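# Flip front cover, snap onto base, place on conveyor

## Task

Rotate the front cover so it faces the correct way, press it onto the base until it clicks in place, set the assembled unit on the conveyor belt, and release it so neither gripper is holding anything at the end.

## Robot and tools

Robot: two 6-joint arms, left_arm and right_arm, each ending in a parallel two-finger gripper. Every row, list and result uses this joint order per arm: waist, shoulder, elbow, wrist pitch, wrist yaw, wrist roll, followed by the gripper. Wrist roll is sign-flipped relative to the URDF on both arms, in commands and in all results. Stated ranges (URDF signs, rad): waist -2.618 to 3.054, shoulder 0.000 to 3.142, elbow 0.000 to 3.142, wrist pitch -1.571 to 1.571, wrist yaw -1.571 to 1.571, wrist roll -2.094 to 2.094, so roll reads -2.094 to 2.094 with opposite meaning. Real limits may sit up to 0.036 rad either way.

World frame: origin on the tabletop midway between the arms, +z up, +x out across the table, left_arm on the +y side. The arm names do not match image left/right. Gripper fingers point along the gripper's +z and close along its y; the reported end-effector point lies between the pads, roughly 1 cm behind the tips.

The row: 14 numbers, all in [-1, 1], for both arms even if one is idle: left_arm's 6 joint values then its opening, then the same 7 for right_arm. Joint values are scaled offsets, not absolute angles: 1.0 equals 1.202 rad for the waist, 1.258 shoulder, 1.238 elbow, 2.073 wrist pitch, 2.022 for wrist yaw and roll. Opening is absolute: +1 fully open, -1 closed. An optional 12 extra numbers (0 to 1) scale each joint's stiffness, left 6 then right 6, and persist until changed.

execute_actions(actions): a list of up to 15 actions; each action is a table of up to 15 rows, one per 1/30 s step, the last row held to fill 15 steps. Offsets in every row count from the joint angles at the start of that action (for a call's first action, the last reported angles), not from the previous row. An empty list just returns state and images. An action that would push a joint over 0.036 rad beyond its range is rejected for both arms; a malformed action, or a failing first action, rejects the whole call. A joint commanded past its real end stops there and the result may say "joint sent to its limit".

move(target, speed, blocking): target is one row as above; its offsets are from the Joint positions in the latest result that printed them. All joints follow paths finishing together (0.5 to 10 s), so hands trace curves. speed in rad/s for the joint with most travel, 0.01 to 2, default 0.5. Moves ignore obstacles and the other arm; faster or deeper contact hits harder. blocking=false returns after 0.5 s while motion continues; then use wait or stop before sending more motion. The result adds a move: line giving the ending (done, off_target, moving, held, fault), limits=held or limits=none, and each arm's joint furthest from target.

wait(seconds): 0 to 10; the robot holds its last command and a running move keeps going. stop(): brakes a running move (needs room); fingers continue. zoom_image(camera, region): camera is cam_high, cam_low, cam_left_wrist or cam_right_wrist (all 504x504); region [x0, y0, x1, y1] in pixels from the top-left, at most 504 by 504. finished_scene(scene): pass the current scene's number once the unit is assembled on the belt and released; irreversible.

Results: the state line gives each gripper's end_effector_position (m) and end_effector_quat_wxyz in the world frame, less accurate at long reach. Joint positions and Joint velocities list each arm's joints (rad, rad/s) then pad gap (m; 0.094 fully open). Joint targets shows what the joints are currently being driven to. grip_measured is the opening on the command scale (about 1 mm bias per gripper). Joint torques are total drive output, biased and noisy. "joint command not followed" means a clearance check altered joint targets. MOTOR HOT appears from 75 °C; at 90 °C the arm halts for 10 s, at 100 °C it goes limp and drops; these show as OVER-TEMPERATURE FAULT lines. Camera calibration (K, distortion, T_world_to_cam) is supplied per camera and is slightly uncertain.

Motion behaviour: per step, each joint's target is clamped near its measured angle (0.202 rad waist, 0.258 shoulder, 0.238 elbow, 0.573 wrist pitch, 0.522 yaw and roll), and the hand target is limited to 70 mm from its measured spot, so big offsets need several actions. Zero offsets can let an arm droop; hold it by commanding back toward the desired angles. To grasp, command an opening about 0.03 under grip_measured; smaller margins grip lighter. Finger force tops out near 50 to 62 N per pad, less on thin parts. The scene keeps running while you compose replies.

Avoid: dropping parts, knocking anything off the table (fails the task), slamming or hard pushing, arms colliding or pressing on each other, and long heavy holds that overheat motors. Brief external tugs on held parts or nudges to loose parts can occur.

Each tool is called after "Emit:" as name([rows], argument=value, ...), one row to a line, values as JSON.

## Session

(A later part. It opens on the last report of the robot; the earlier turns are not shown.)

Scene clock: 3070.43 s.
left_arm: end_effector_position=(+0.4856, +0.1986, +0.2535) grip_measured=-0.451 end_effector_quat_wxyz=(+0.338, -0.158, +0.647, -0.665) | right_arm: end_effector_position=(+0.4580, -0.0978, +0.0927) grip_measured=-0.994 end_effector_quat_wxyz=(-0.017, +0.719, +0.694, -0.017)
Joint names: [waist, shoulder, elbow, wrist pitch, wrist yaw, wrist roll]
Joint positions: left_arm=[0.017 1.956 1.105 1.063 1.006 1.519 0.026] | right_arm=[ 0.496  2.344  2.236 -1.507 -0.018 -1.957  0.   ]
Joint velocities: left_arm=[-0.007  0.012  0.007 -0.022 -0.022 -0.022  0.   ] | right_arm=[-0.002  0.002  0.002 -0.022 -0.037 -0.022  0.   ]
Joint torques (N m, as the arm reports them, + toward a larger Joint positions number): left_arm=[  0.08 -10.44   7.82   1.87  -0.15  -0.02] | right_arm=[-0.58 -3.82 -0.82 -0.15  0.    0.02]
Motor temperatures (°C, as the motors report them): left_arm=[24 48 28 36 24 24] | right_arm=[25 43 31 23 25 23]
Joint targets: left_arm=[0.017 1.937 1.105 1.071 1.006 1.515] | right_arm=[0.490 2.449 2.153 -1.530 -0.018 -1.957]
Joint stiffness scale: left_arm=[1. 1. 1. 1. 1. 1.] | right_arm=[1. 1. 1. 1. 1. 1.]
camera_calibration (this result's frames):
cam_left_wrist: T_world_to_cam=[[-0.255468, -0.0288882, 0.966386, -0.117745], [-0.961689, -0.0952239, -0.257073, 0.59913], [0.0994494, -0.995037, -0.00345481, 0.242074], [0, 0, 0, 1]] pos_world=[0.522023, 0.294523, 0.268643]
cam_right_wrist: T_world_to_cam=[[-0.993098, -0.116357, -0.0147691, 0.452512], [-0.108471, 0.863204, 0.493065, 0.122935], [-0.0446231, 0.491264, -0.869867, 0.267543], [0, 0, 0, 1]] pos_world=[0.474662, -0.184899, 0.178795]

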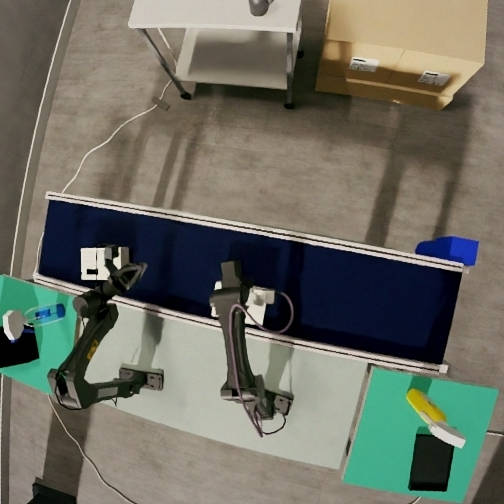

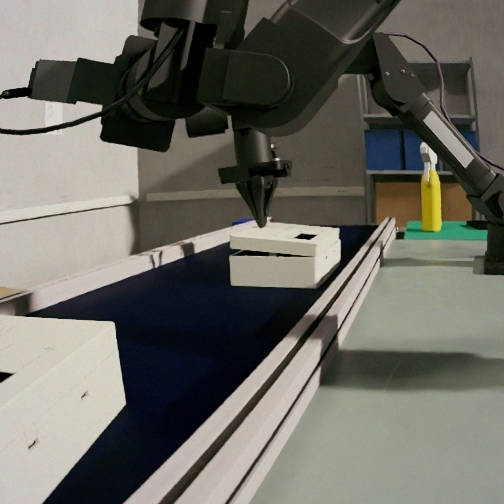

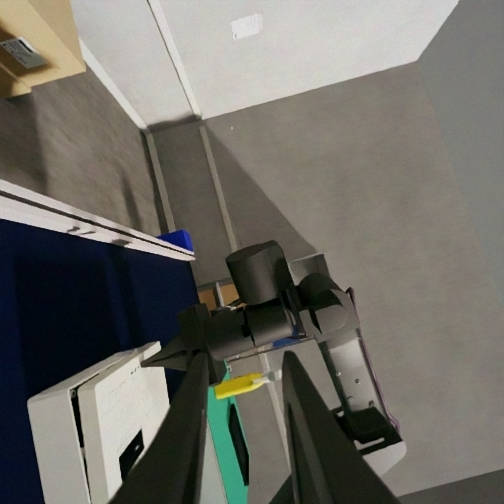

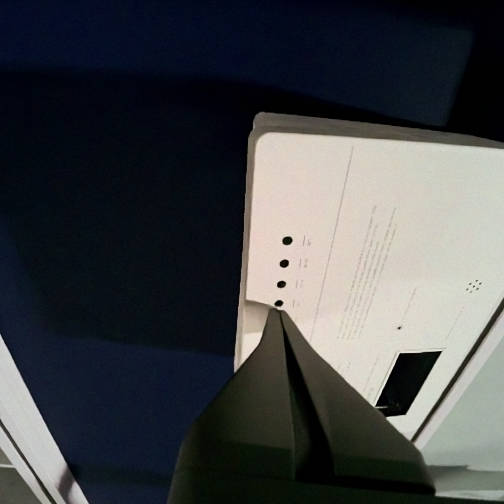

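Emit:
move(target=[-0.289,0.275,-0.005,0.016,-0.005,-0.024,-1,-0.005,0.02,-0.028,-0.011,0,0,-1], speed=0.4)

Emit:
zoom_image(camera="cam_left_wrist", region=[130, 200, 290, 360])

Scene clock: 3112.13 s.
left_arm: end_effector_position=(+0.4473, +0.0251, +0.0851) grip_measured=-0.993 end_effector_quat_wxyz=(+0.115, -0.142, +0.717, -0.673) | right_arm: end_effector_position=(+0.4585, -0.0976, +0.0955) grip_measured=-0.994 end_effector_quat_wxyz=(-0.015, +0.719, +0.694, -0.013)
Joint names: [waist, shoulder, elbow, wrist pitch, wrist yaw, wrist roll]
Joint positions: left_arm=[-0.336  2.31   1.105  1.077  1.004  1.488  0.   ] | right_arm=[ 0.496  2.338  2.237 -1.506 -0.018 -1.957  0.   ]
Joint velocities: left_arm=[-0.012 -0.007  0.017  0.022  0.007 -0.037 -0.001] | right_arm=[ 0.007  0.007 -0.002 -0.007  0.022  0.007 -0.001]
Joint torques (N m, as the arm reports them, + toward a larger Joint positions number): left_arm=[  0.46 -11.16   5.9    2.06  -0.06  -0.21] | right_arm=[-0.57 -9.49  2.99 -0.16 -0.01  0.02]
Motor temperatures (°C, as the motors report them): left_arm=[24 48 28 36 24 24] | right_arm=[25 40 30 23 25 23]
Joint targets: left_arm=[-0.331 2.302 1.099 1.096 0.996 1.471] | right_arm=[0.490 2.369 2.201 -1.530 -0.017 -1.957]
Joint stiffness scale: left_arm=[1. 1. 1. 1. 1. 1.] | right_arm=[1. 1. 1. 1. 1. 1.]
move: off_target (right_arm); limits=none; left_arm: farthest joint: the wrist pitch, 0.019 radians from its target (0.034 radians at the start); right_arm: farthest joint: the elbow, 0.036 radians from its target (0.035 radians at the start)
camera_calibration (this result's frames):
cam_left_wrist: T_world_to_cam=[[0.0521921, -0.0162792, 0.998504, -0.110388], [-0.96701, 0.248817, 0.0546025, 0.46977], [-0.249334, -0.968414, -0.00275584, 0.227878], [0, 0, 0, 1]] pos_world=[0.516852, 0.101996, 0.0852]
cam_right_wrist: T_world_to_cam=[[-0.992957, -0.116306, -0.0225596, 0.453809], [-0.112186, 0.861843, 0.494611, 0.122838], [-0.0380834, 0.493659, -0.868822, 0.267084], [0, 0, 0, 1]] pos_world=[0.474565, -0.184934, 0.181529]

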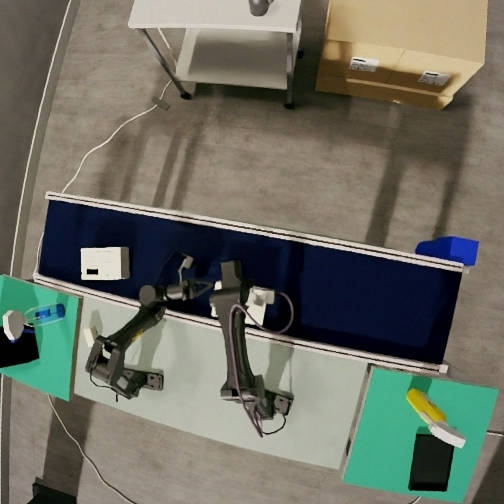

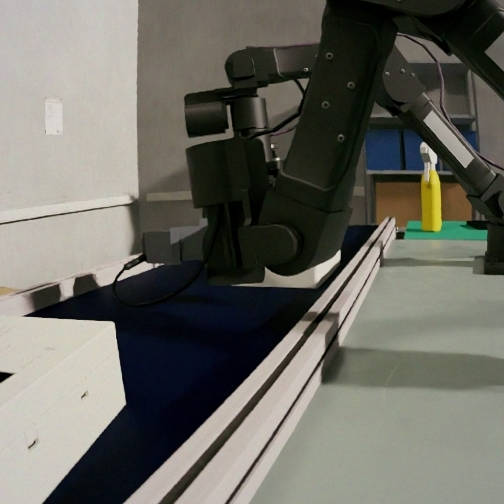

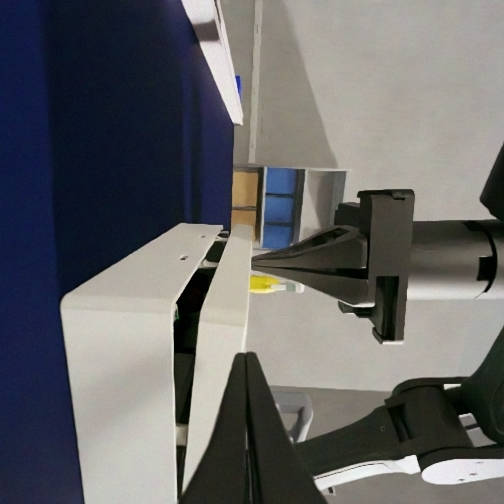

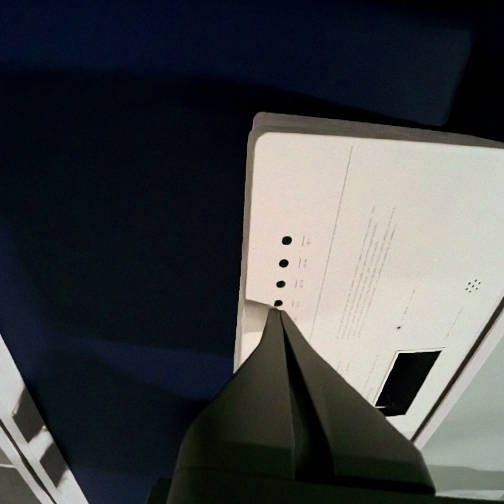

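Region (130, 200, 290, 360) of cam_left_wrist's 504x504 image, scaled by 3.150, with more detail than that image has.

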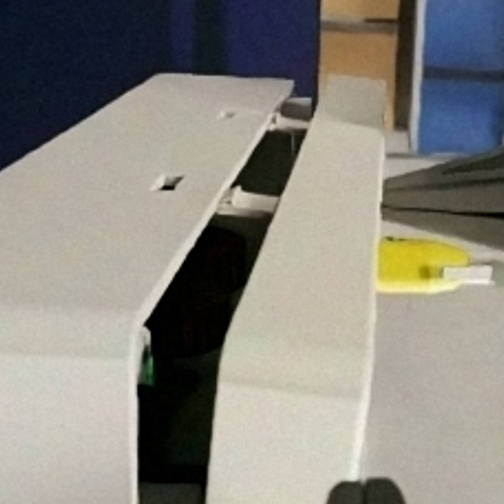

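Emit:
zoom_image(camera="cam_left_wrist", region=[175, 225, 245, 295])

Region (175, 225, 245, 295) of cam_left_wrist's 504x504 image, scaled by 7.200, with more detail than that image has.

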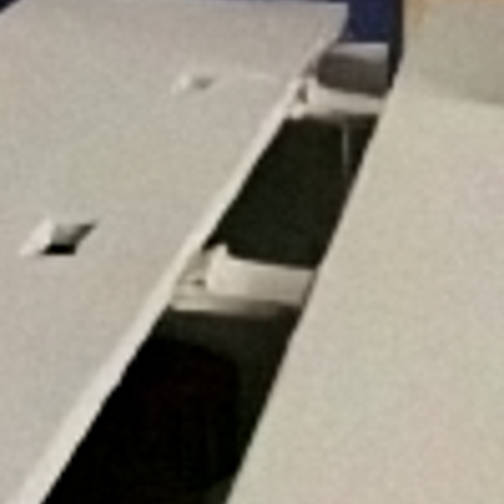

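Emit:
execute_actions([
  [[0.004,-0.006,-0.005,0.009,-0.004,-0.008,-1,-0.005,0.010,-0.015,-0.012,0,0,-1],[0.004,-0.006,-0.005,0.009,-0.004,-0.008,-1,-0.005,0.0,0.0,-0.012,0,0,-1],[0.004,-0.006,-0.005,0.009,-0.004,-0.008,-1,-0.005,-0.010,0.010,-0.012,0,0,-1],[0.004,-0.006,-0.005,0.009,-0.004,-0.008,-1,-0.005,-0.020,0.018,-0.012,0,0,-1],[0.004,-0.006,-0.005,0.009,-0.004,-0.008,-1,-0.005,-0.030,0.024,-0.012,0,0,-1],[0.004,-0.006,-0.005,0.009,-0.004,-0.008,-1,-0.005,-0.039,0.028,-0.012,0,0,-1]],
])

Scene clock: 3182.50 s.
left_arm: end_effector_position=(+0.4473, +0.0251, +0.0851) grip_measured=-0.993 end_effector_quat_wxyz=(+0.115, -0.142, +0.717, -0.673) | right_arm: end_effector_position=(+0.4575, -0.0980, +0.1040) grip_measured=-0.994 end_effector_quat_wxyz=(-0.013, +0.719, +0.694, -0.007)
Joint names: [waist, shoulder, elbow, wrist pitch, wrist yaw, wrist roll]
Joint positions: left_arm=[-0.336  2.31   1.105  1.077  1.004  1.488  0.   ] | right_arm=[ 0.496  2.318  2.237 -1.512 -0.018 -1.957  0.   ]
Joint velocities: left_arm=[ 0.002 -0.007  0.012 -0.007  0.051  0.022 -0.   ] | right_arm=[-0.002 -0.002  0.002 -0.051 -0.037 -0.007 -0.001]
Joint torques (N m, as the arm reports them, + toward a larger Joint positions number): left_arm=[  0.36 -11.1    5.93   2.1   -0.04  -0.13] | right_arm=[ -0.5  -14.02   8.66  -0.09  -0.01   0.02]
Motor temperatures (°C, as the motors report them): left_arm=[24 50 26 37 24 24] | right_arm=[25 46 30 23 25 23]
Joint targets: left_arm=[-0.331 2.303 1.099 1.095 0.996 1.472] | right_arm=[0.490 2.289 2.272 -1.531 -0.018 -1.957]
Joint stiffness scale: left_arm=[1. 1. 1. 1. 1. 1.] | right_arm=[1. 1. 1. 1. 1. 1.]
camera_calibration (this result's frames):
cam_left_wrist: T_world_to_cam=[[0.0518367, -0.0164163, 0.998521, -0.110227], [-0.967023, 0.248835, 0.0542926, 0.469802], [-0.249358, -0.968407, -0.0029761, 0.227908], [0, 0, 0, 1]] pos_world=[0.516854, 0.101995, 0.0852351]
cam_right_wrist: T_world_to_cam=[[-0.992567, -0.116163, -0.036282, 0.454246], [-0.118759, 0.859437, 0.497258, 0.12136], [-0.026581, 0.49787, -0.866844, 0.2695], [0, 0, 0, 1]] pos_world=[0.472446, -0.18571, 0.189748]

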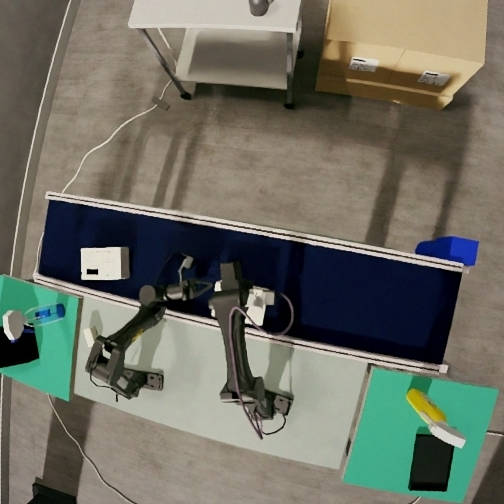

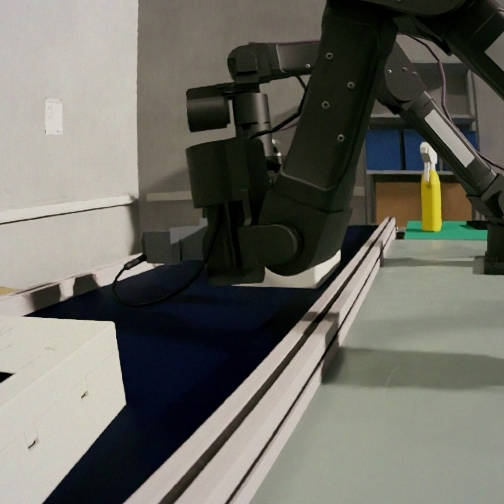

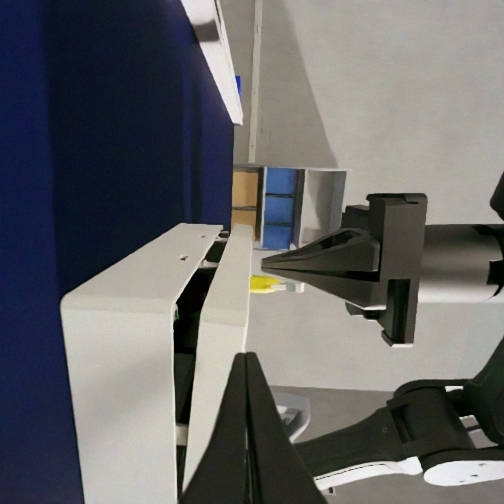

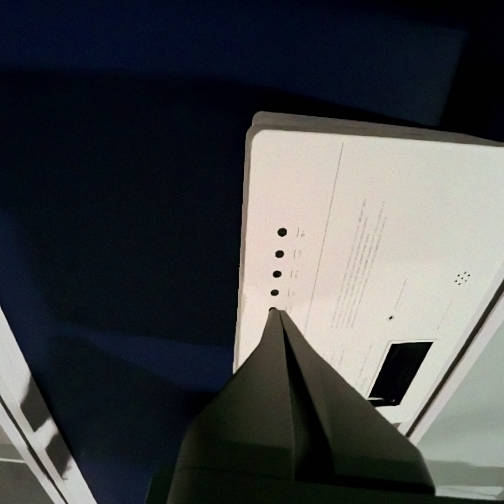

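Emit:
execute_actions([
  [[0.004,-0.006,-0.005,0.009,-0.004,-0.008,-1,-0.005,-0.017,0.038,-0.012,0,0,-1],[0.004,-0.006,-0.005,0.009,-0.004,-0.008,-1,-0.006,-0.011,0.048,-0.012,0,0,-1],[0.004,-0.006,-0.005,0.009,-0.004,-0.008,-1,-0.006,-0.004,0.058,-0.013,0,0,-1],[0.004,-0.006,-0.005,0.009,-0.004,-0.008,-1,-0.007,0.003,0.068,-0.013,0,0,-1],[0.004,-0.006,-0.005,0.009,-0.004,-0.008,-1,-0.007,0.010,0.078,-0.014,0,0,-1],[0.004,-0.006,-0.005,0.009,-0.004,-0.008,-1,-0.007,0.017,0.088,-0.015,0,0,-1],[0.004,-0.006,-0.005,0.009,-0.004,-0.008,-1,-0.008,0.024,0.098,-0.015,0,0,-1],[0.004,-0.006,-0.005,0.009,-0.004,-0.008,-1,-0.008,0.031,0.108,-0.016,0,0,-1],[0.004,-0.006,-0.005,0.009,-0.004,-0.008,-1,-0.009,0.038,0.118,-0.017,0,0,-1],[0.004,-0.006,-0.005,0.009,-0.004,-0.008,-1,-0.009,0.044,0.128,-0.017,0,0,-1],[0.004,-0.006,-0.005,0.009,-0.004,-0.008,-1,-0.009,0.050,0.138,-0.018,0,0,-1],[0.004,-0.006,-0.005,0.009,-0.004,-0.008,-1,-0.010,0.056,0.148,-0.018,0,0,-1],[0.004,-0.006,-0.005,0.009,-0.004,-0.008,-1,-0.010,0.061,0.158,-0.019,0,0,-1]],
])

Scene clock: 3207.27 s.
left_arm: end_effector_position=(+0.4473, +0.0251, +0.0851) grip_measured=-0.993 end_effector_quat_wxyz=(+0.115, -0.142, +0.717, -0.673) | right_arm: end_effector_position=(+0.4825, -0.0897, +0.1119) grip_measured=-0.994 end_effector_quat_wxyz=(+0.001, +0.720, +0.694, +0.025)
Joint names: [waist, shoulder, elbow, wrist pitch, wrist yaw, wrist roll]
Joint positions: left_arm=[-0.336  2.31   1.105  1.077  1.004  1.488  0.   ] | right_arm=[ 0.494  2.389  2.393 -1.528 -0.018 -1.957  0.   ]
Joint velocities: left_arm=[ 0.017  0.007  0.027 -0.007 -0.037 -0.022  0.001] | right_arm=[-0.027  0.154  0.066  0.037 -0.037  0.051 -0.001]
Joint torques (N m, as the arm reports them, + toward a larger Joint positions number): left_arm=[  0.34 -11.07   5.92   2.09  -0.04  -0.19] | right_arm=[ -0.81 -12.73   8.45   0.02  -0.01   0.01]
Motor temperatures (°C, as the motors report them): left_arm=[24 50 26 37 24 24] | right_arm=[25 53 34 23 25 23]
Joint targets: left_arm=[-0.331 2.303 1.099 1.095 0.996 1.472] | right_arm=[0.484 2.394 2.432 -1.551 -0.018 -1.957]
Joint stiffness scale: left_arm=[1. 1. 1. 1. 1. 1.] | right_arm=[1. 1. 1. 1. 1. 1.]
camera_calibration (this result's frames):
cam_left_wrist: T_world_to_cam=[[0.0518367, -0.0164163, 0.998521, -0.110227], [-0.967023, 0.248835, 0.0542926, 0.469802], [-0.249358, -0.968407, -0.0029761, 0.227908], [0, 0, 0, 1]] pos_world=[0.516854, 0.101995, 0.0852351]
cam_right_wrist: T_world_to_cam=[[-0.988233, -0.112589, -0.103536, 0.486056], [-0.1499, 0.847525, 0.509147, 0.125898], [0.030425, 0.518676, -0.85443, 0.2459], [0, 0, 0, 1]] pos_world=[0.491727, -0.17952, 0.196328]

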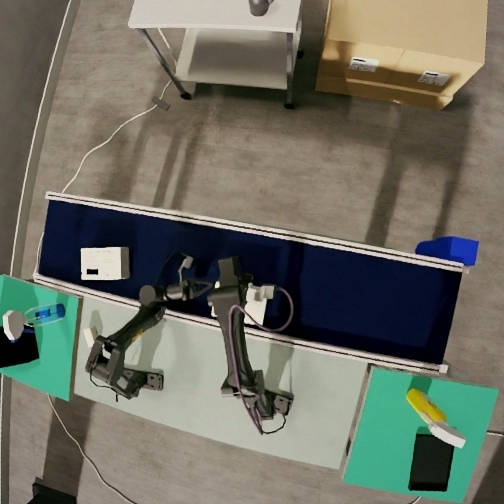

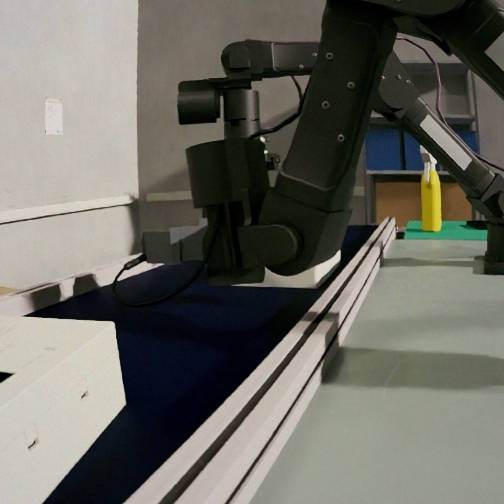

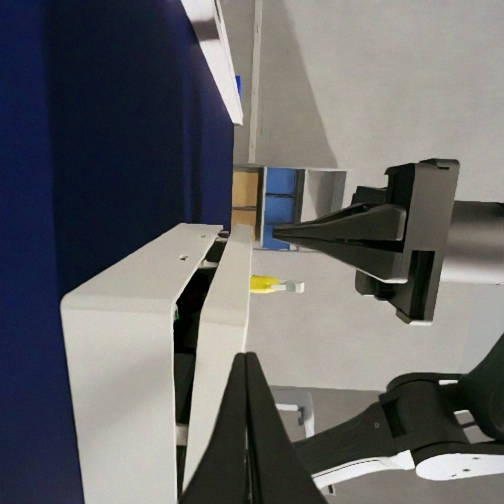

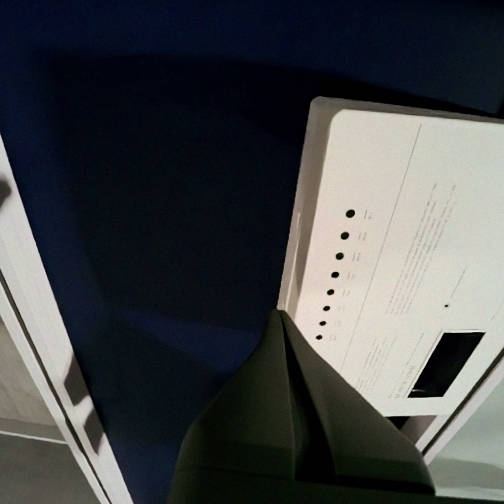

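Emit:
execute_actions([
  [[0.004,-0.006,-0.005,0.009,-0.004,-0.008,-1,-0.008,0.004,0.0315,-0.011,0,0,-1]],
])

Emit:
zoom_image(camera="cam_left_wrist", region=[150, 190, 330, 330])

Scene clock: 3214.00 s.
left_arm: end_effector_position=(+0.4473, +0.0251, +0.0851) grip_measured=-0.993 end_effector_quat_wxyz=(+0.115, -0.142, +0.717, -0.673) | right_arm: end_effector_position=(+0.4819, -0.0910, +0.1073) grip_measured=-0.994 end_effector_quat_wxyz=(-0.002, +0.721, +0.693, +0.019)
Joint names: [waist, shoulder, elbow, wrist pitch, wrist yaw, wrist roll]
Joint positions: left_arm=[-0.336  2.31   1.105  1.077  1.004  1.488  0.   ] | right_arm=[ 0.491  2.4    2.395 -1.533 -0.018 -1.957  0.   ]
Joint velocities: left_arm=[ 0.012 -0.007 -0.012  0.007 -0.051  0.066 -0.   ] | right_arm=[ 0.007  0.007 -0.027 -0.051  0.007 -0.007  0.   ]
Joint torques (N m, as the arm reports them, + toward a larger Joint positions number): left_arm=[  0.49 -11.12   5.93   2.11  -0.02  -0.18] | right_arm=[ -0.67 -12.79   8.96   0.04  -0.01   0.02]
Motor temperatures (°C, as the motors report them): left_arm=[24 50 26 37 24 24] | right_arm=[25 54 34 23 25 23]
Joint targets: left_arm=[-0.331 2.303 1.099 1.095 0.996 1.472] | right_arm=[0.484 2.394 2.433 -1.551 -0.018 -1.957]
Joint stiffness scale: left_arm=[1. 1. 1. 1. 1. 1.] | right_arm=[1. 1. 1. 1. 1. 1.]
camera_calibration (this result's frames):
cam_left_wrist: T_world_to_cam=[[0.0518367, -0.0164163, 0.998521, -0.110227], [-0.967023, 0.248835, 0.0542926, 0.469802], [-0.249358, -0.968407, -0.0029761, 0.227908], [0, 0, 0, 1]] pos_world=[0.516854, 0.101995, 0.0852351]
cam_right_wrist: T_world_to_cam=[[-0.989804, -0.110802, -0.0895057, 0.484237], [-0.141034, 0.85037, 0.506933, 0.125538], [0.0199437, 0.514388, -0.857326, 0.247647], [0, 0, 0, 1]] pos_world=[0.492066, -0.180486, 0.192017]

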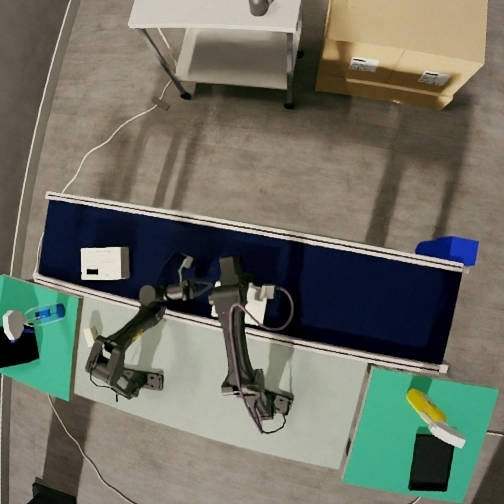

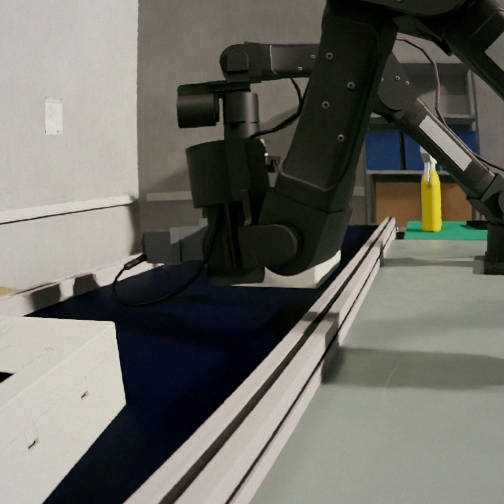

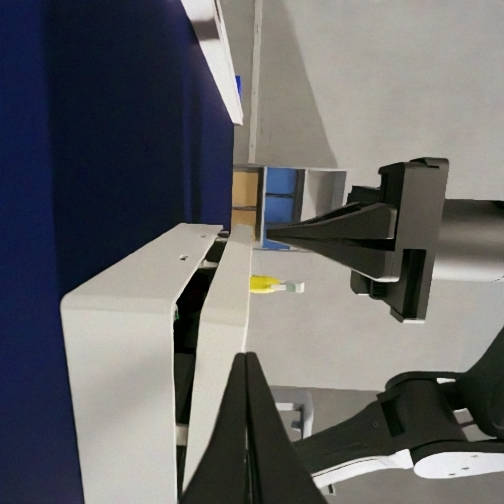

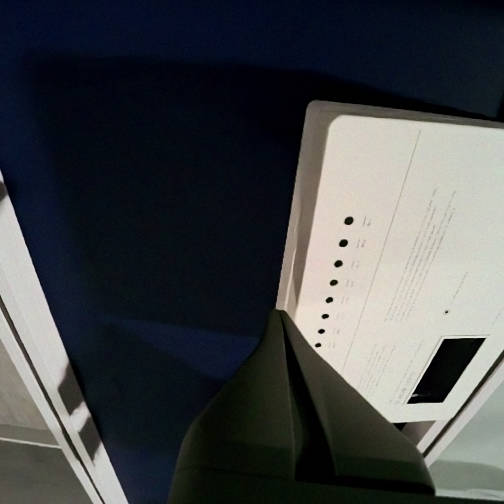

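Region (150, 190, 330, 330) of cam_left_wrist's 504x504 image, scaled by 2.800, with more detail than that image has.

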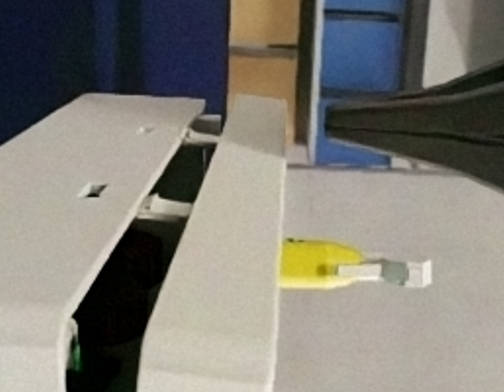

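Emit:
execute_actions([
  [[0.004,-0.006,-0.005,0.009,-0.004,-0.008,-1,-0.004,0.0,0.031,-0.009,0,0,-1],[0.004,-0.006,-0.005,0.009,-0.004,-0.008,-1,-0.004,0.005,0.031,-0.009,0,0,-1],[0.004,-0.006,-0.005,0.009,-0.004,-0.008,-1,-0.004,0.010,0.031,-0.009,0,0,-1],[0.004,-0.006,-0.005,0.009,-0.004,-0.008,-1,-0.004,0.015,0.031,-0.009,0,0,-1],[0.004,-0.006,-0.005,0.009,-0.004,-0.008,-1,-0.004,0.020,0.031,-0.009,0,0,-1],[0.004,-0.006,-0.005,0.009,-0.004,-0.008,-1,-0.004,0.024,0.031,-0.009,0,0,-1]],
])

Emit:
zoom_image(camera="cam_left_wrist", region=[150, 190, 330, 330])

Scene clock: 3238.77 s.
left_arm: end_effector_position=(+0.4473, +0.0251, +0.0851) grip_measured=-0.993 end_effector_quat_wxyz=(+0.115, -0.142, +0.717, -0.673) | right_arm: end_effector_position=(+0.4810, -0.0914, +0.0904) grip_measured=-0.994 end_effector_quat_wxyz=(-0.009, +0.721, +0.693, +0.001)
Joint names: [waist, shoulder, elbow, wrist pitch, wrist yaw, wrist roll]
Joint positions: left_arm=[-0.336  2.31   1.105  1.077  1.004  1.488  0.   ] | right_arm=[ 0.491  2.438  2.395 -1.533 -0.018 -1.957  0.   ]
Joint velocities: left_arm=[ 0.012 -0.027 -0.002  0.066  0.066 -0.051  0.   ] | right_arm=[ 0.002  0.002 -0.002 -0.081  0.037 -0.022 -0.001]
Joint torques (N m, as the arm reports them, + toward a larger Joint positions number): left_arm=[  0.53 -11.11   5.97   2.06  -0.02  -0.17] | right_arm=[ -0.46 -13.05   9.1   -0.02  -0.01   0.01]
Motor temperatures (°C, as the motors report them): left_arm=[24 50 26 37 24 24] | right_arm=[25 54 35 23 25 23]
Joint targets: left_arm=[-0.331 2.303 1.099 1.095 0.996 1.472] | right_arm=[0.487 2.431 2.433 -1.552 -0.018 -1.957]
Joint stiffness scale: left_arm=[1. 1. 1. 1. 1. 1.] | right_arm=[1. 1. 1. 1. 1. 1.]
camera_calibration (this result's frames):
cam_left_wrist: T_world_to_cam=[[0.0518367, -0.0164163, 0.998521, -0.110227], [-0.967023, 0.248835, 0.0542926, 0.469802], [-0.249358, -0.968407, -0.0029761, 0.227908], [0, 0, 0, 1]] pos_world=[0.516854, 0.101995, 0.0852351]
cam_right_wrist: T_world_to_cam=[[-0.99237, -0.11173, -0.0521318, 0.479582], [-0.122779, 0.856967, 0.500532, 0.126655], [-0.011249, 0.503114, -0.864147, 0.247928], [0, 0, 0, 1]] pos_world=[0.494262, -0.179692, 0.175853]

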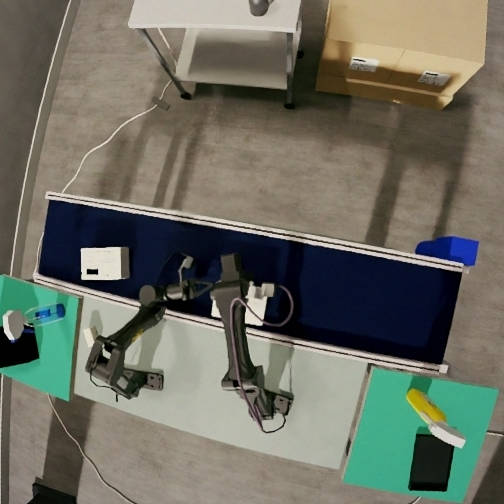

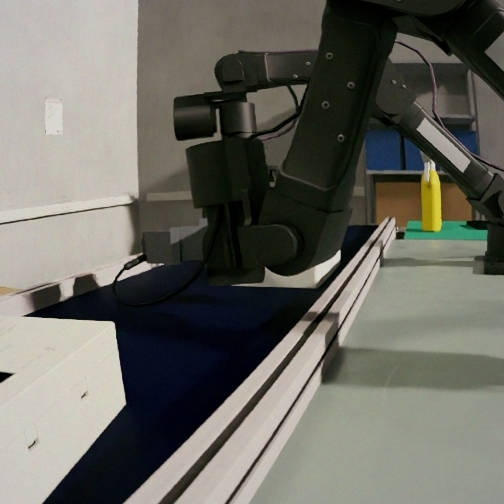

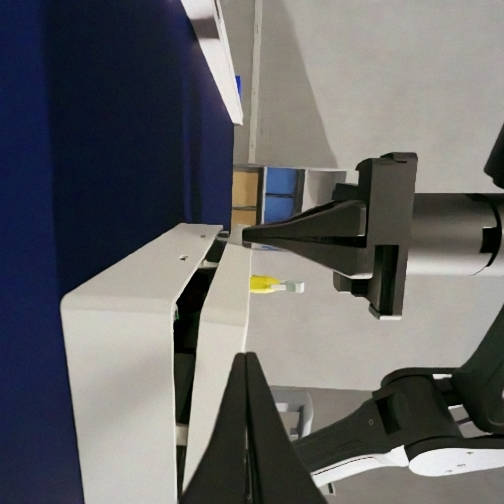

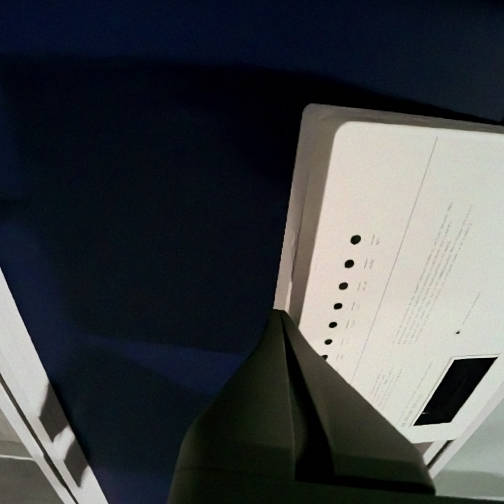

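Region (150, 190, 330, 330) of cam_left_wrist's 504x504 image, scaled by 2.800, with more detail than that image has.

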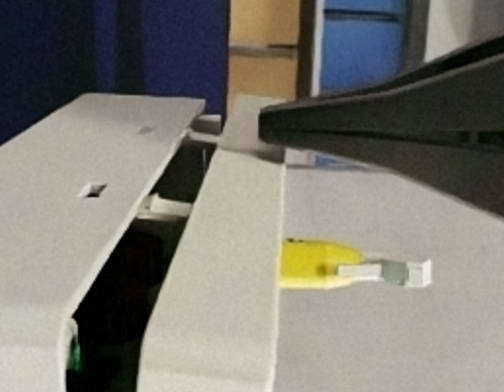

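Emit:
execute_actions(actions=[])

Scene clock: 3274.27 s.
left_arm: end_effector_position=(+0.4473, +0.0251, +0.0851) grip_measured=-0.993 end_effector_quat_wxyz=(+0.115, -0.142, +0.717, -0.673) | right_arm: end_effector_position=(+0.4810, -0.0914, +0.0904) grip_measured=-0.994 end_effector_quat_wxyz=(-0.009, +0.721, +0.693, +0.001)
Joint names: [waist, shoulder, elbow, wrist pitch, wrist yaw, wrist roll]
Joint positions: left_arm=[-0.336  2.31   1.105  1.077  1.004  1.488  0.   ] | right_arm=[ 0.491  2.438  2.395 -1.533 -0.018 -1.957  0.   ]
Joint velocities: left_arm=[-0.017  0.007 -0.022 -0.051 -0.037  0.037 -0.   ] | right_arm=[ 0.007 -0.022  0.012 -0.007  0.022  0.051 -0.001]
Joint torques (N m, as the arm reports them, + toward a larger Joint positions number): left_arm=[  0.41 -11.11   5.91   2.1   -0.03  -0.16] | right_arm=[ -0.46 -13.09   9.01  -0.04  -0.01   0.02]
Motor temperatures (°C, as the motors report them): left_arm=[24 50 26 38 24 24] | right_arm=[25 56 36 23 25 23]
Joint targets: left_arm=[-0.331 2.303 1.099 1.095 0.996 1.472] | right_arm=[0.487 2.431 2.433 -1.552 -0.018 -1.957]
Joint stiffness scale: left_arm=[1. 1. 1. 1. 1. 1.] | right_arm=[1. 1. 1. 1. 1. 1.]
camera_calibration (this result's frames):
cam_left_wrist: T_world_to_cam=[[0.0518367, -0.0164163, 0.998521, -0.110227], [-0.967023, 0.248835, 0.0542926, 0.469802], [-0.249358, -0.968407, -0.0029761, 0.227908], [0, 0, 0, 1]] pos_world=[0.516854, 0.101995, 0.0852351]
cam_right_wrist: T_world_to_cam=[[-0.99237, -0.11173, -0.0521318, 0.479582], [-0.122779, 0.856967, 0.500532, 0.126655], [-0.011249, 0.503114, -0.864147, 0.247928], [0, 0, 0, 1]] pos_world=[0.494262, -0.179692, 0.175853]

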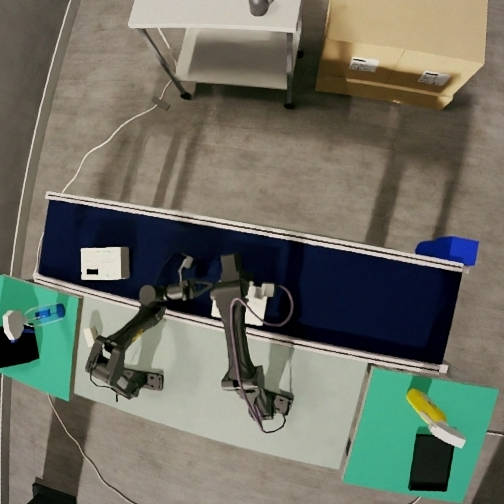

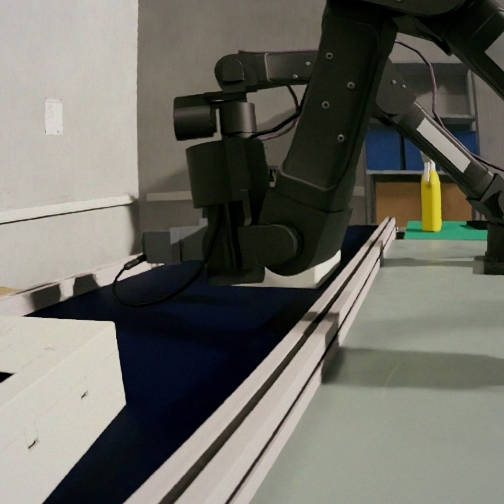

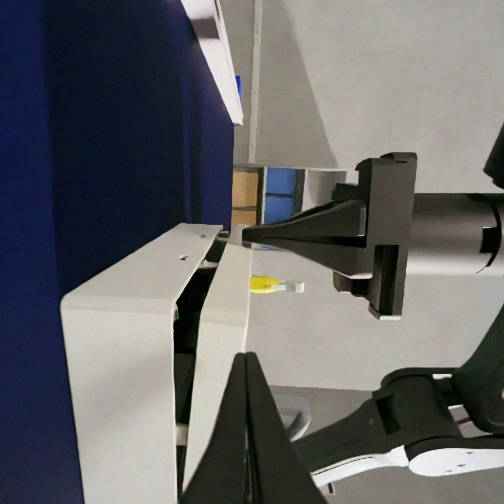

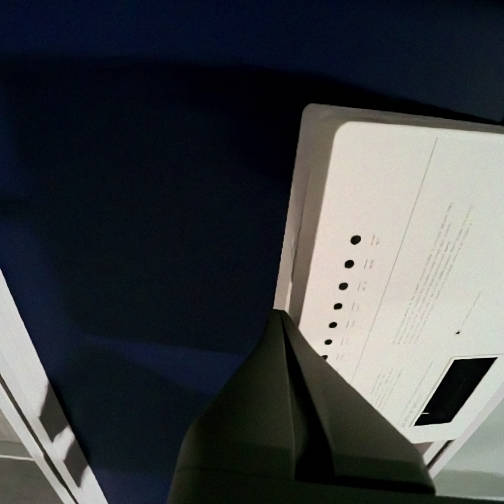

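Emit:
move(target=[0.004,-0.006,-0.005,0.009,-0.004,-0.008,-1,-0.003,-0.038,-0.0525,-0.0275,0,0,-1], speed=0.04)

Scene clock: 3331.97 s.
left_arm: end_effector_position=(+0.4473, +0.0251, +0.0851) grip_measured=-0.993 end_effector_quat_wxyz=(+0.115, -0.142, +0.717, -0.673) | right_arm: end_effector_position=(+0.4746, -0.0937, +0.0852) grip_measured=-0.994 end_effector_quat_wxyz=(-0.014, +0.721, +0.693, -0.010)
Joint names: [waist, shoulder, elbow, wrist pitch, wrist yaw, wrist roll]
Joint positions: left_arm=[-0.336  2.31   1.105  1.077  1.004  1.489  0.   ] | right_arm=[ 0.491  2.424  2.348 -1.524 -0.018 -1.957  0.   ]
Joint velocities: left_arm=[-0.007 -0.007  0.002 -0.037 -0.022 -0.022 -0.001] | right_arm=[ 0.002  0.002  0.002 -0.037  0.051 -0.007 -0.   ]
Joint torques (N m, as the arm reports them, + toward a larger Joint positions number): left_arm=[  0.43 -11.11   5.94   2.09  -0.05  -0.14] | right_arm=[ -0.36 -15.09   4.39  -0.21  -0.01   0.02]
Motor temperatures (°C, as the motors report them): left_arm=[24 50 26 38 24 24] | right_arm=[25 58 36 23 25 23]
Joint targets: left_arm=[-0.331 2.303 1.099 1.095 0.996 1.472] | right_arm=[0.488 2.390 2.330 -1.555 -0.018 -1.957]
Joint stiffness scale: left_arm=[1. 1. 1. 1. 1. 1.] | right_arm=[1. 1. 1. 1. 1. 1.]
joint sent to its limit (right arm) — the command would take the wrist pitch past its lower limit, so that joint was sent only as far as its limit.
move: off_target (right_arm); limits=none; left_arm: farthest joint: the wrist pitch, 0.019 radians from its target (0.019 radians at the start); right_arm: farthest joint: the wrist pitch, 0.066 radians from its target (0.057 radians at the start)
camera_calibration (this result's frames):
cam_left_wrist: T_world_to_cam=[[0.0529028, -0.016005, 0.998471, -0.11071], [-0.966984, 0.248781, 0.0552223, 0.469707], [-0.249285, -0.968427, -0.00231535, 0.227819], [0, 0, 0, 1]] pos_world=[0.516848, 0.102, 0.0851296]
cam_right_wrist: T_world_to_cam=[[-0.993274, -0.112056, -0.0291476, 0.471125], [-0.111693, 0.860974, 0.496234, 0.125941], [-0.0305109, 0.496152, -0.867699, 0.253315], [0, 0, 0, 1]] pos_world=[0.489752, -0.181322, 0.171037]

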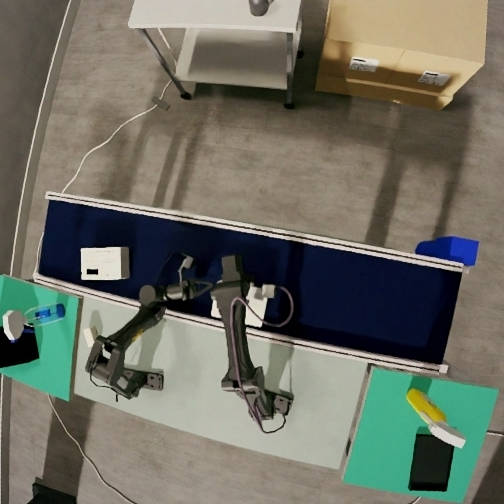

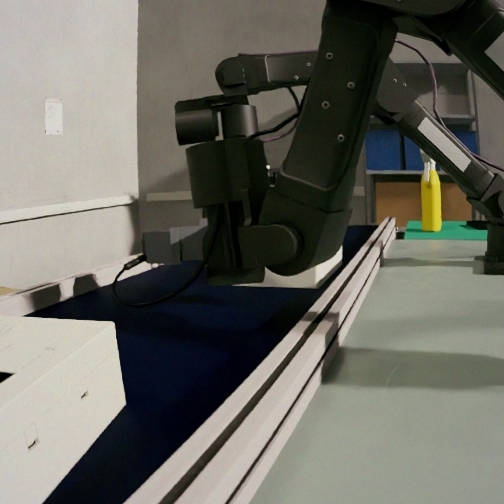

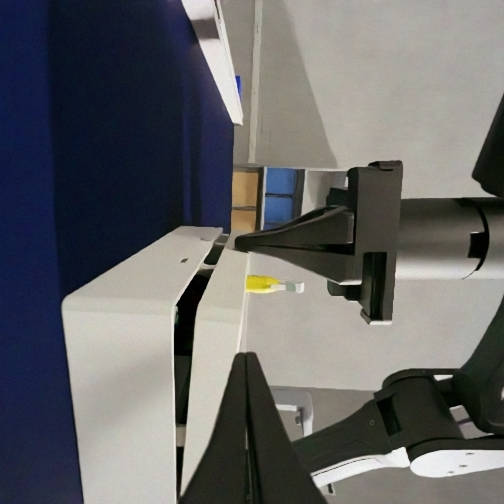

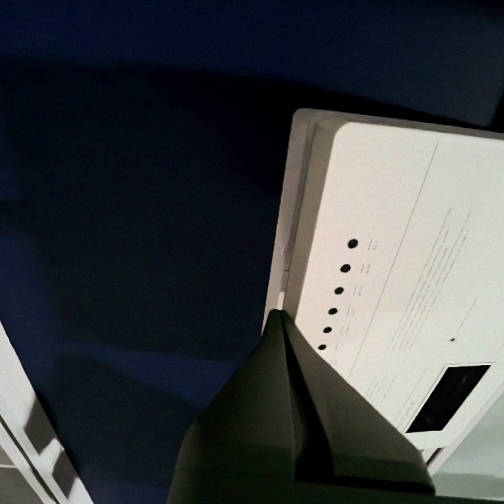

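Emit:
move(target=[0.004,-0.006,-0.005,0.009,-0.004,-0.008,-1,0.002,-0.105,0.025,0.012,0,0,-1], speed=0.15)

Scene clock: 3364.87 s.
left_arm: end_effector_position=(+0.4473, +0.0251, +0.0851) grip_measured=-0.993 end_effector_quat_wxyz=(+0.114, -0.143, +0.717, -0.673) | right_arm: end_effector_position=(+0.4800, -0.0917, +0.1317) grip_measured=-0.994 end_effector_quat_wxyz=(+0.011, +0.720, +0.693, +0.047)
Joint names: [waist, shoulder, elbow, wrist pitch, wrist yaw, wrist roll]
Joint positions: left_arm=[-0.336  2.31   1.105  1.077  1.004  1.49   0.   ] | right_arm=[ 0.491  2.319  2.348 -1.506 -0.018 -1.957  0.   ]
Joint velocities: left_arm=[-0.007 -0.017 -0.007  0.007 -0.022  0.066  0.   ] | right_arm=[ 0.012  0.007 -0.032  0.022 -0.051  0.051  0.   ]
Joint torques (N m, as the arm reports them, + toward a larger Joint positions number): left_arm=[  0.41 -11.12   5.96   2.11  -0.02  -0.18] | right_arm=[  0.19 -13.98   8.49   0.43   0.     0.01]
Motor temperatures (°C, as the motors report them): left_arm=[24 50 26 38 24 24] | right_arm=[25 64 33 23 25 23]
Joint targets: left_arm=[-0.331 2.303 1.099 1.095 0.996 1.473] | right_arm=[0.494 2.292 2.379 -1.500 -0.018 -1.957]
Joint stiffness scale: left_arm=[1. 1. 1. 1. 1. 1.] | right_arm=[1. 1. 1. 1. 1. 1.]
move: off_target (right_arm); limits=none; left_arm: farthest joint: the wrist pitch, 0.019 radians from its target (0.019 radians at the start); right_arm: farthest joint: the elbow, 0.031 radians from its target (0.031 radians at the start)
camera_calibration (this result's frames):
cam_left_wrist: T_world_to_cam=[[0.0539688, -0.0155937, 0.998421, -0.111193], [-0.966944, 0.248728, 0.0561521, 0.469611], [-0.249211, -0.968448, -0.00165468, 0.22773], [0, 0, 0, 1]] pos_world=[0.516842, 0.102006, 0.0850241]
cam_right_wrist: T_world_to_cam=[[-0.982973, -0.108333, -0.148418, 0.489159], [-0.170389, 0.83976, 0.515529, 0.125477], [0.0687864, 0.53204, -0.84392, 0.245359], [0, 0, 0, 1]] pos_world=[0.485333, -0.182919, 0.214976]

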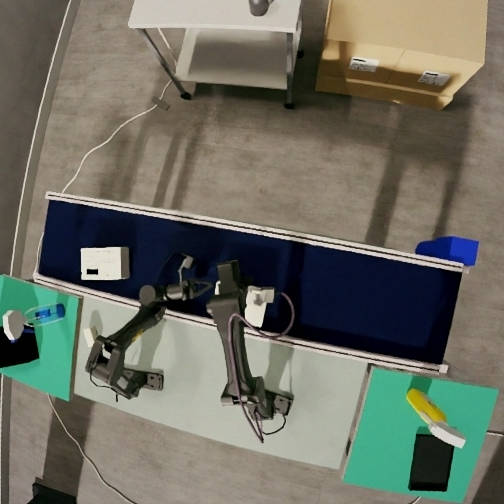

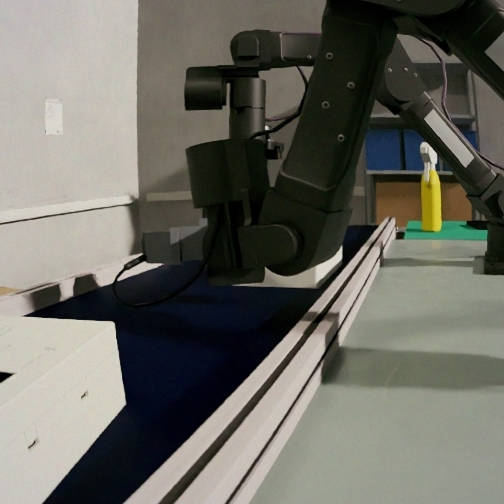

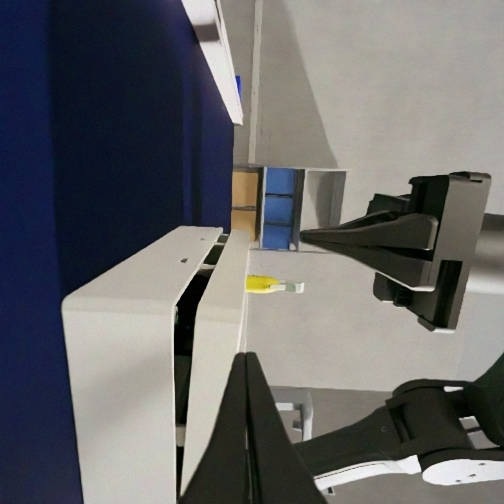

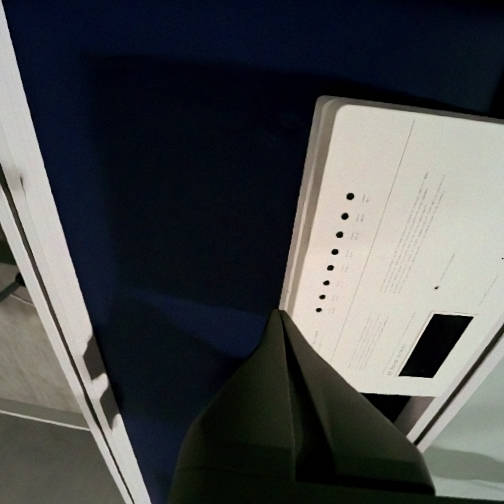

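Emit:
move(target=[0.004,-0.006,-0.005,0.009,-0.004,-0.008,-1,0.002,0.009,-0.087,-0.014,0,0,-1], speed=0.15)

Scene clock: 3375.93 s.
left_arm: end_effector_position=(+0.4473, +0.0251, +0.0851) grip_measured=-0.993 end_effector_quat_wxyz=(+0.114, -0.143, +0.717, -0.673) | right_arm: end_effector_position=(+0.4603, -0.0989, +0.1012) grip_measured=-0.994 end_effector_quat_wxyz=(-0.013, +0.721, +0.693, -0.008)
Joint names: [waist, shoulder, elbow, wrist pitch, wrist yaw, wrist roll]
Joint positions: left_arm=[-0.336  2.31   1.105  1.077  1.004  1.492  0.   ] | right_arm=[ 0.491  2.334  2.253 -1.515 -0.018 -1.957  0.   ]
Joint velocities: left_arm=[-0.017 -0.007  0.002 -0.022  0.007  0.007 -0.001] | right_arm=[-0.012  0.002 -0.017 -0.037  0.022 -0.007  0.   ]
Joint torques (N m, as the arm reports them, + toward a larger Joint positions number): left_arm=[  0.42 -11.13   5.94   2.08  -0.04  -0.16] | right_arm=[  0.19 -12.26   4.77  -0.09  -0.01   0.02]
Motor temperatures (°C, as the motors report them): left_arm=[24 50 26 38 24 24] | right_arm=[25 63 34 23 25 23]
Joint targets: left_arm=[-0.331 2.303 1.099 1.095 0.996 1.474] | right_arm=[0.494 2.331 2.241 -1.535 -0.018 -1.957]
Joint stiffness scale: left_arm=[1. 1. 1. 1. 1. 1.] | right_arm=[1. 1. 1. 1. 1. 1.]
move: done; limits=none; left_arm: farthest joint: the wrist pitch, 0.019 radians from its target (0.019 radians at the start); right_arm: farthest joint: the wrist pitch, 0.020 radians from its target (0.030 radians at the start)
camera_calibration (this result's frames):
cam_left_wrist: T_world_to_cam=[[0.0550348, -0.0151823, 0.998369, -0.111675], [-0.966904, 0.248675, 0.0570819, 0.469515], [-0.249136, -0.968468, -0.000994071, 0.227641], [0, 0, 0, 1]] pos_world=[0.516836, 0.102011, 0.0849186]
cam_right_wrist: T_world_to_cam=[[-0.993151, -0.112012, -0.033227, 0.457188], [-0.113653, 0.860266, 0.497017, 0.121598], [-0.0270877, 0.497389, -0.867104, 0.267817], [0, 0, 0, 1]] pos_world=[0.475132, -0.186606, 0.18698]

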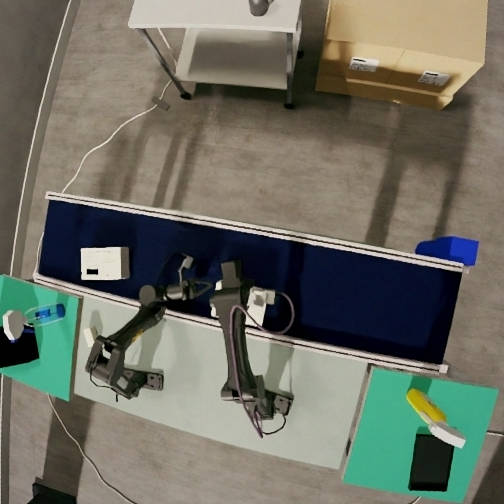

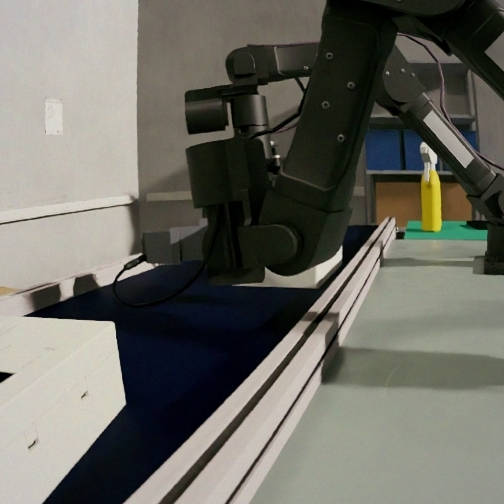

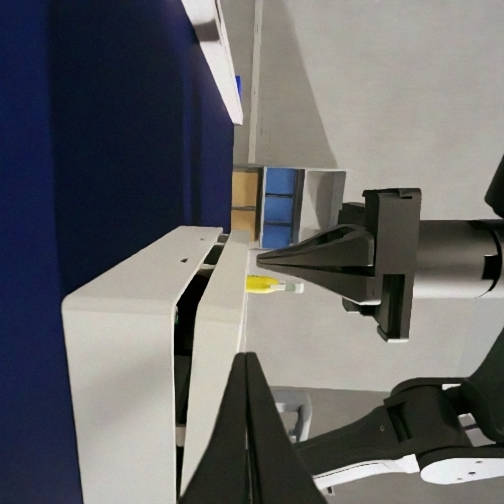

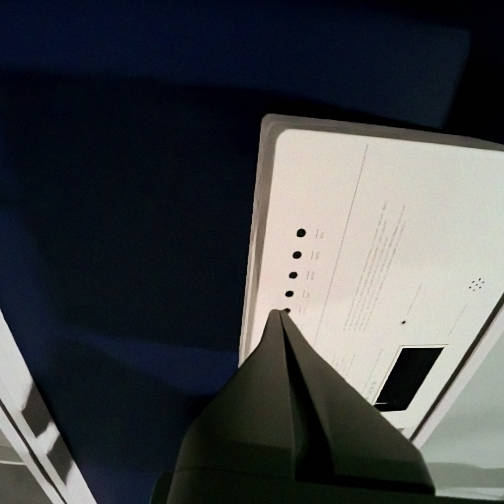

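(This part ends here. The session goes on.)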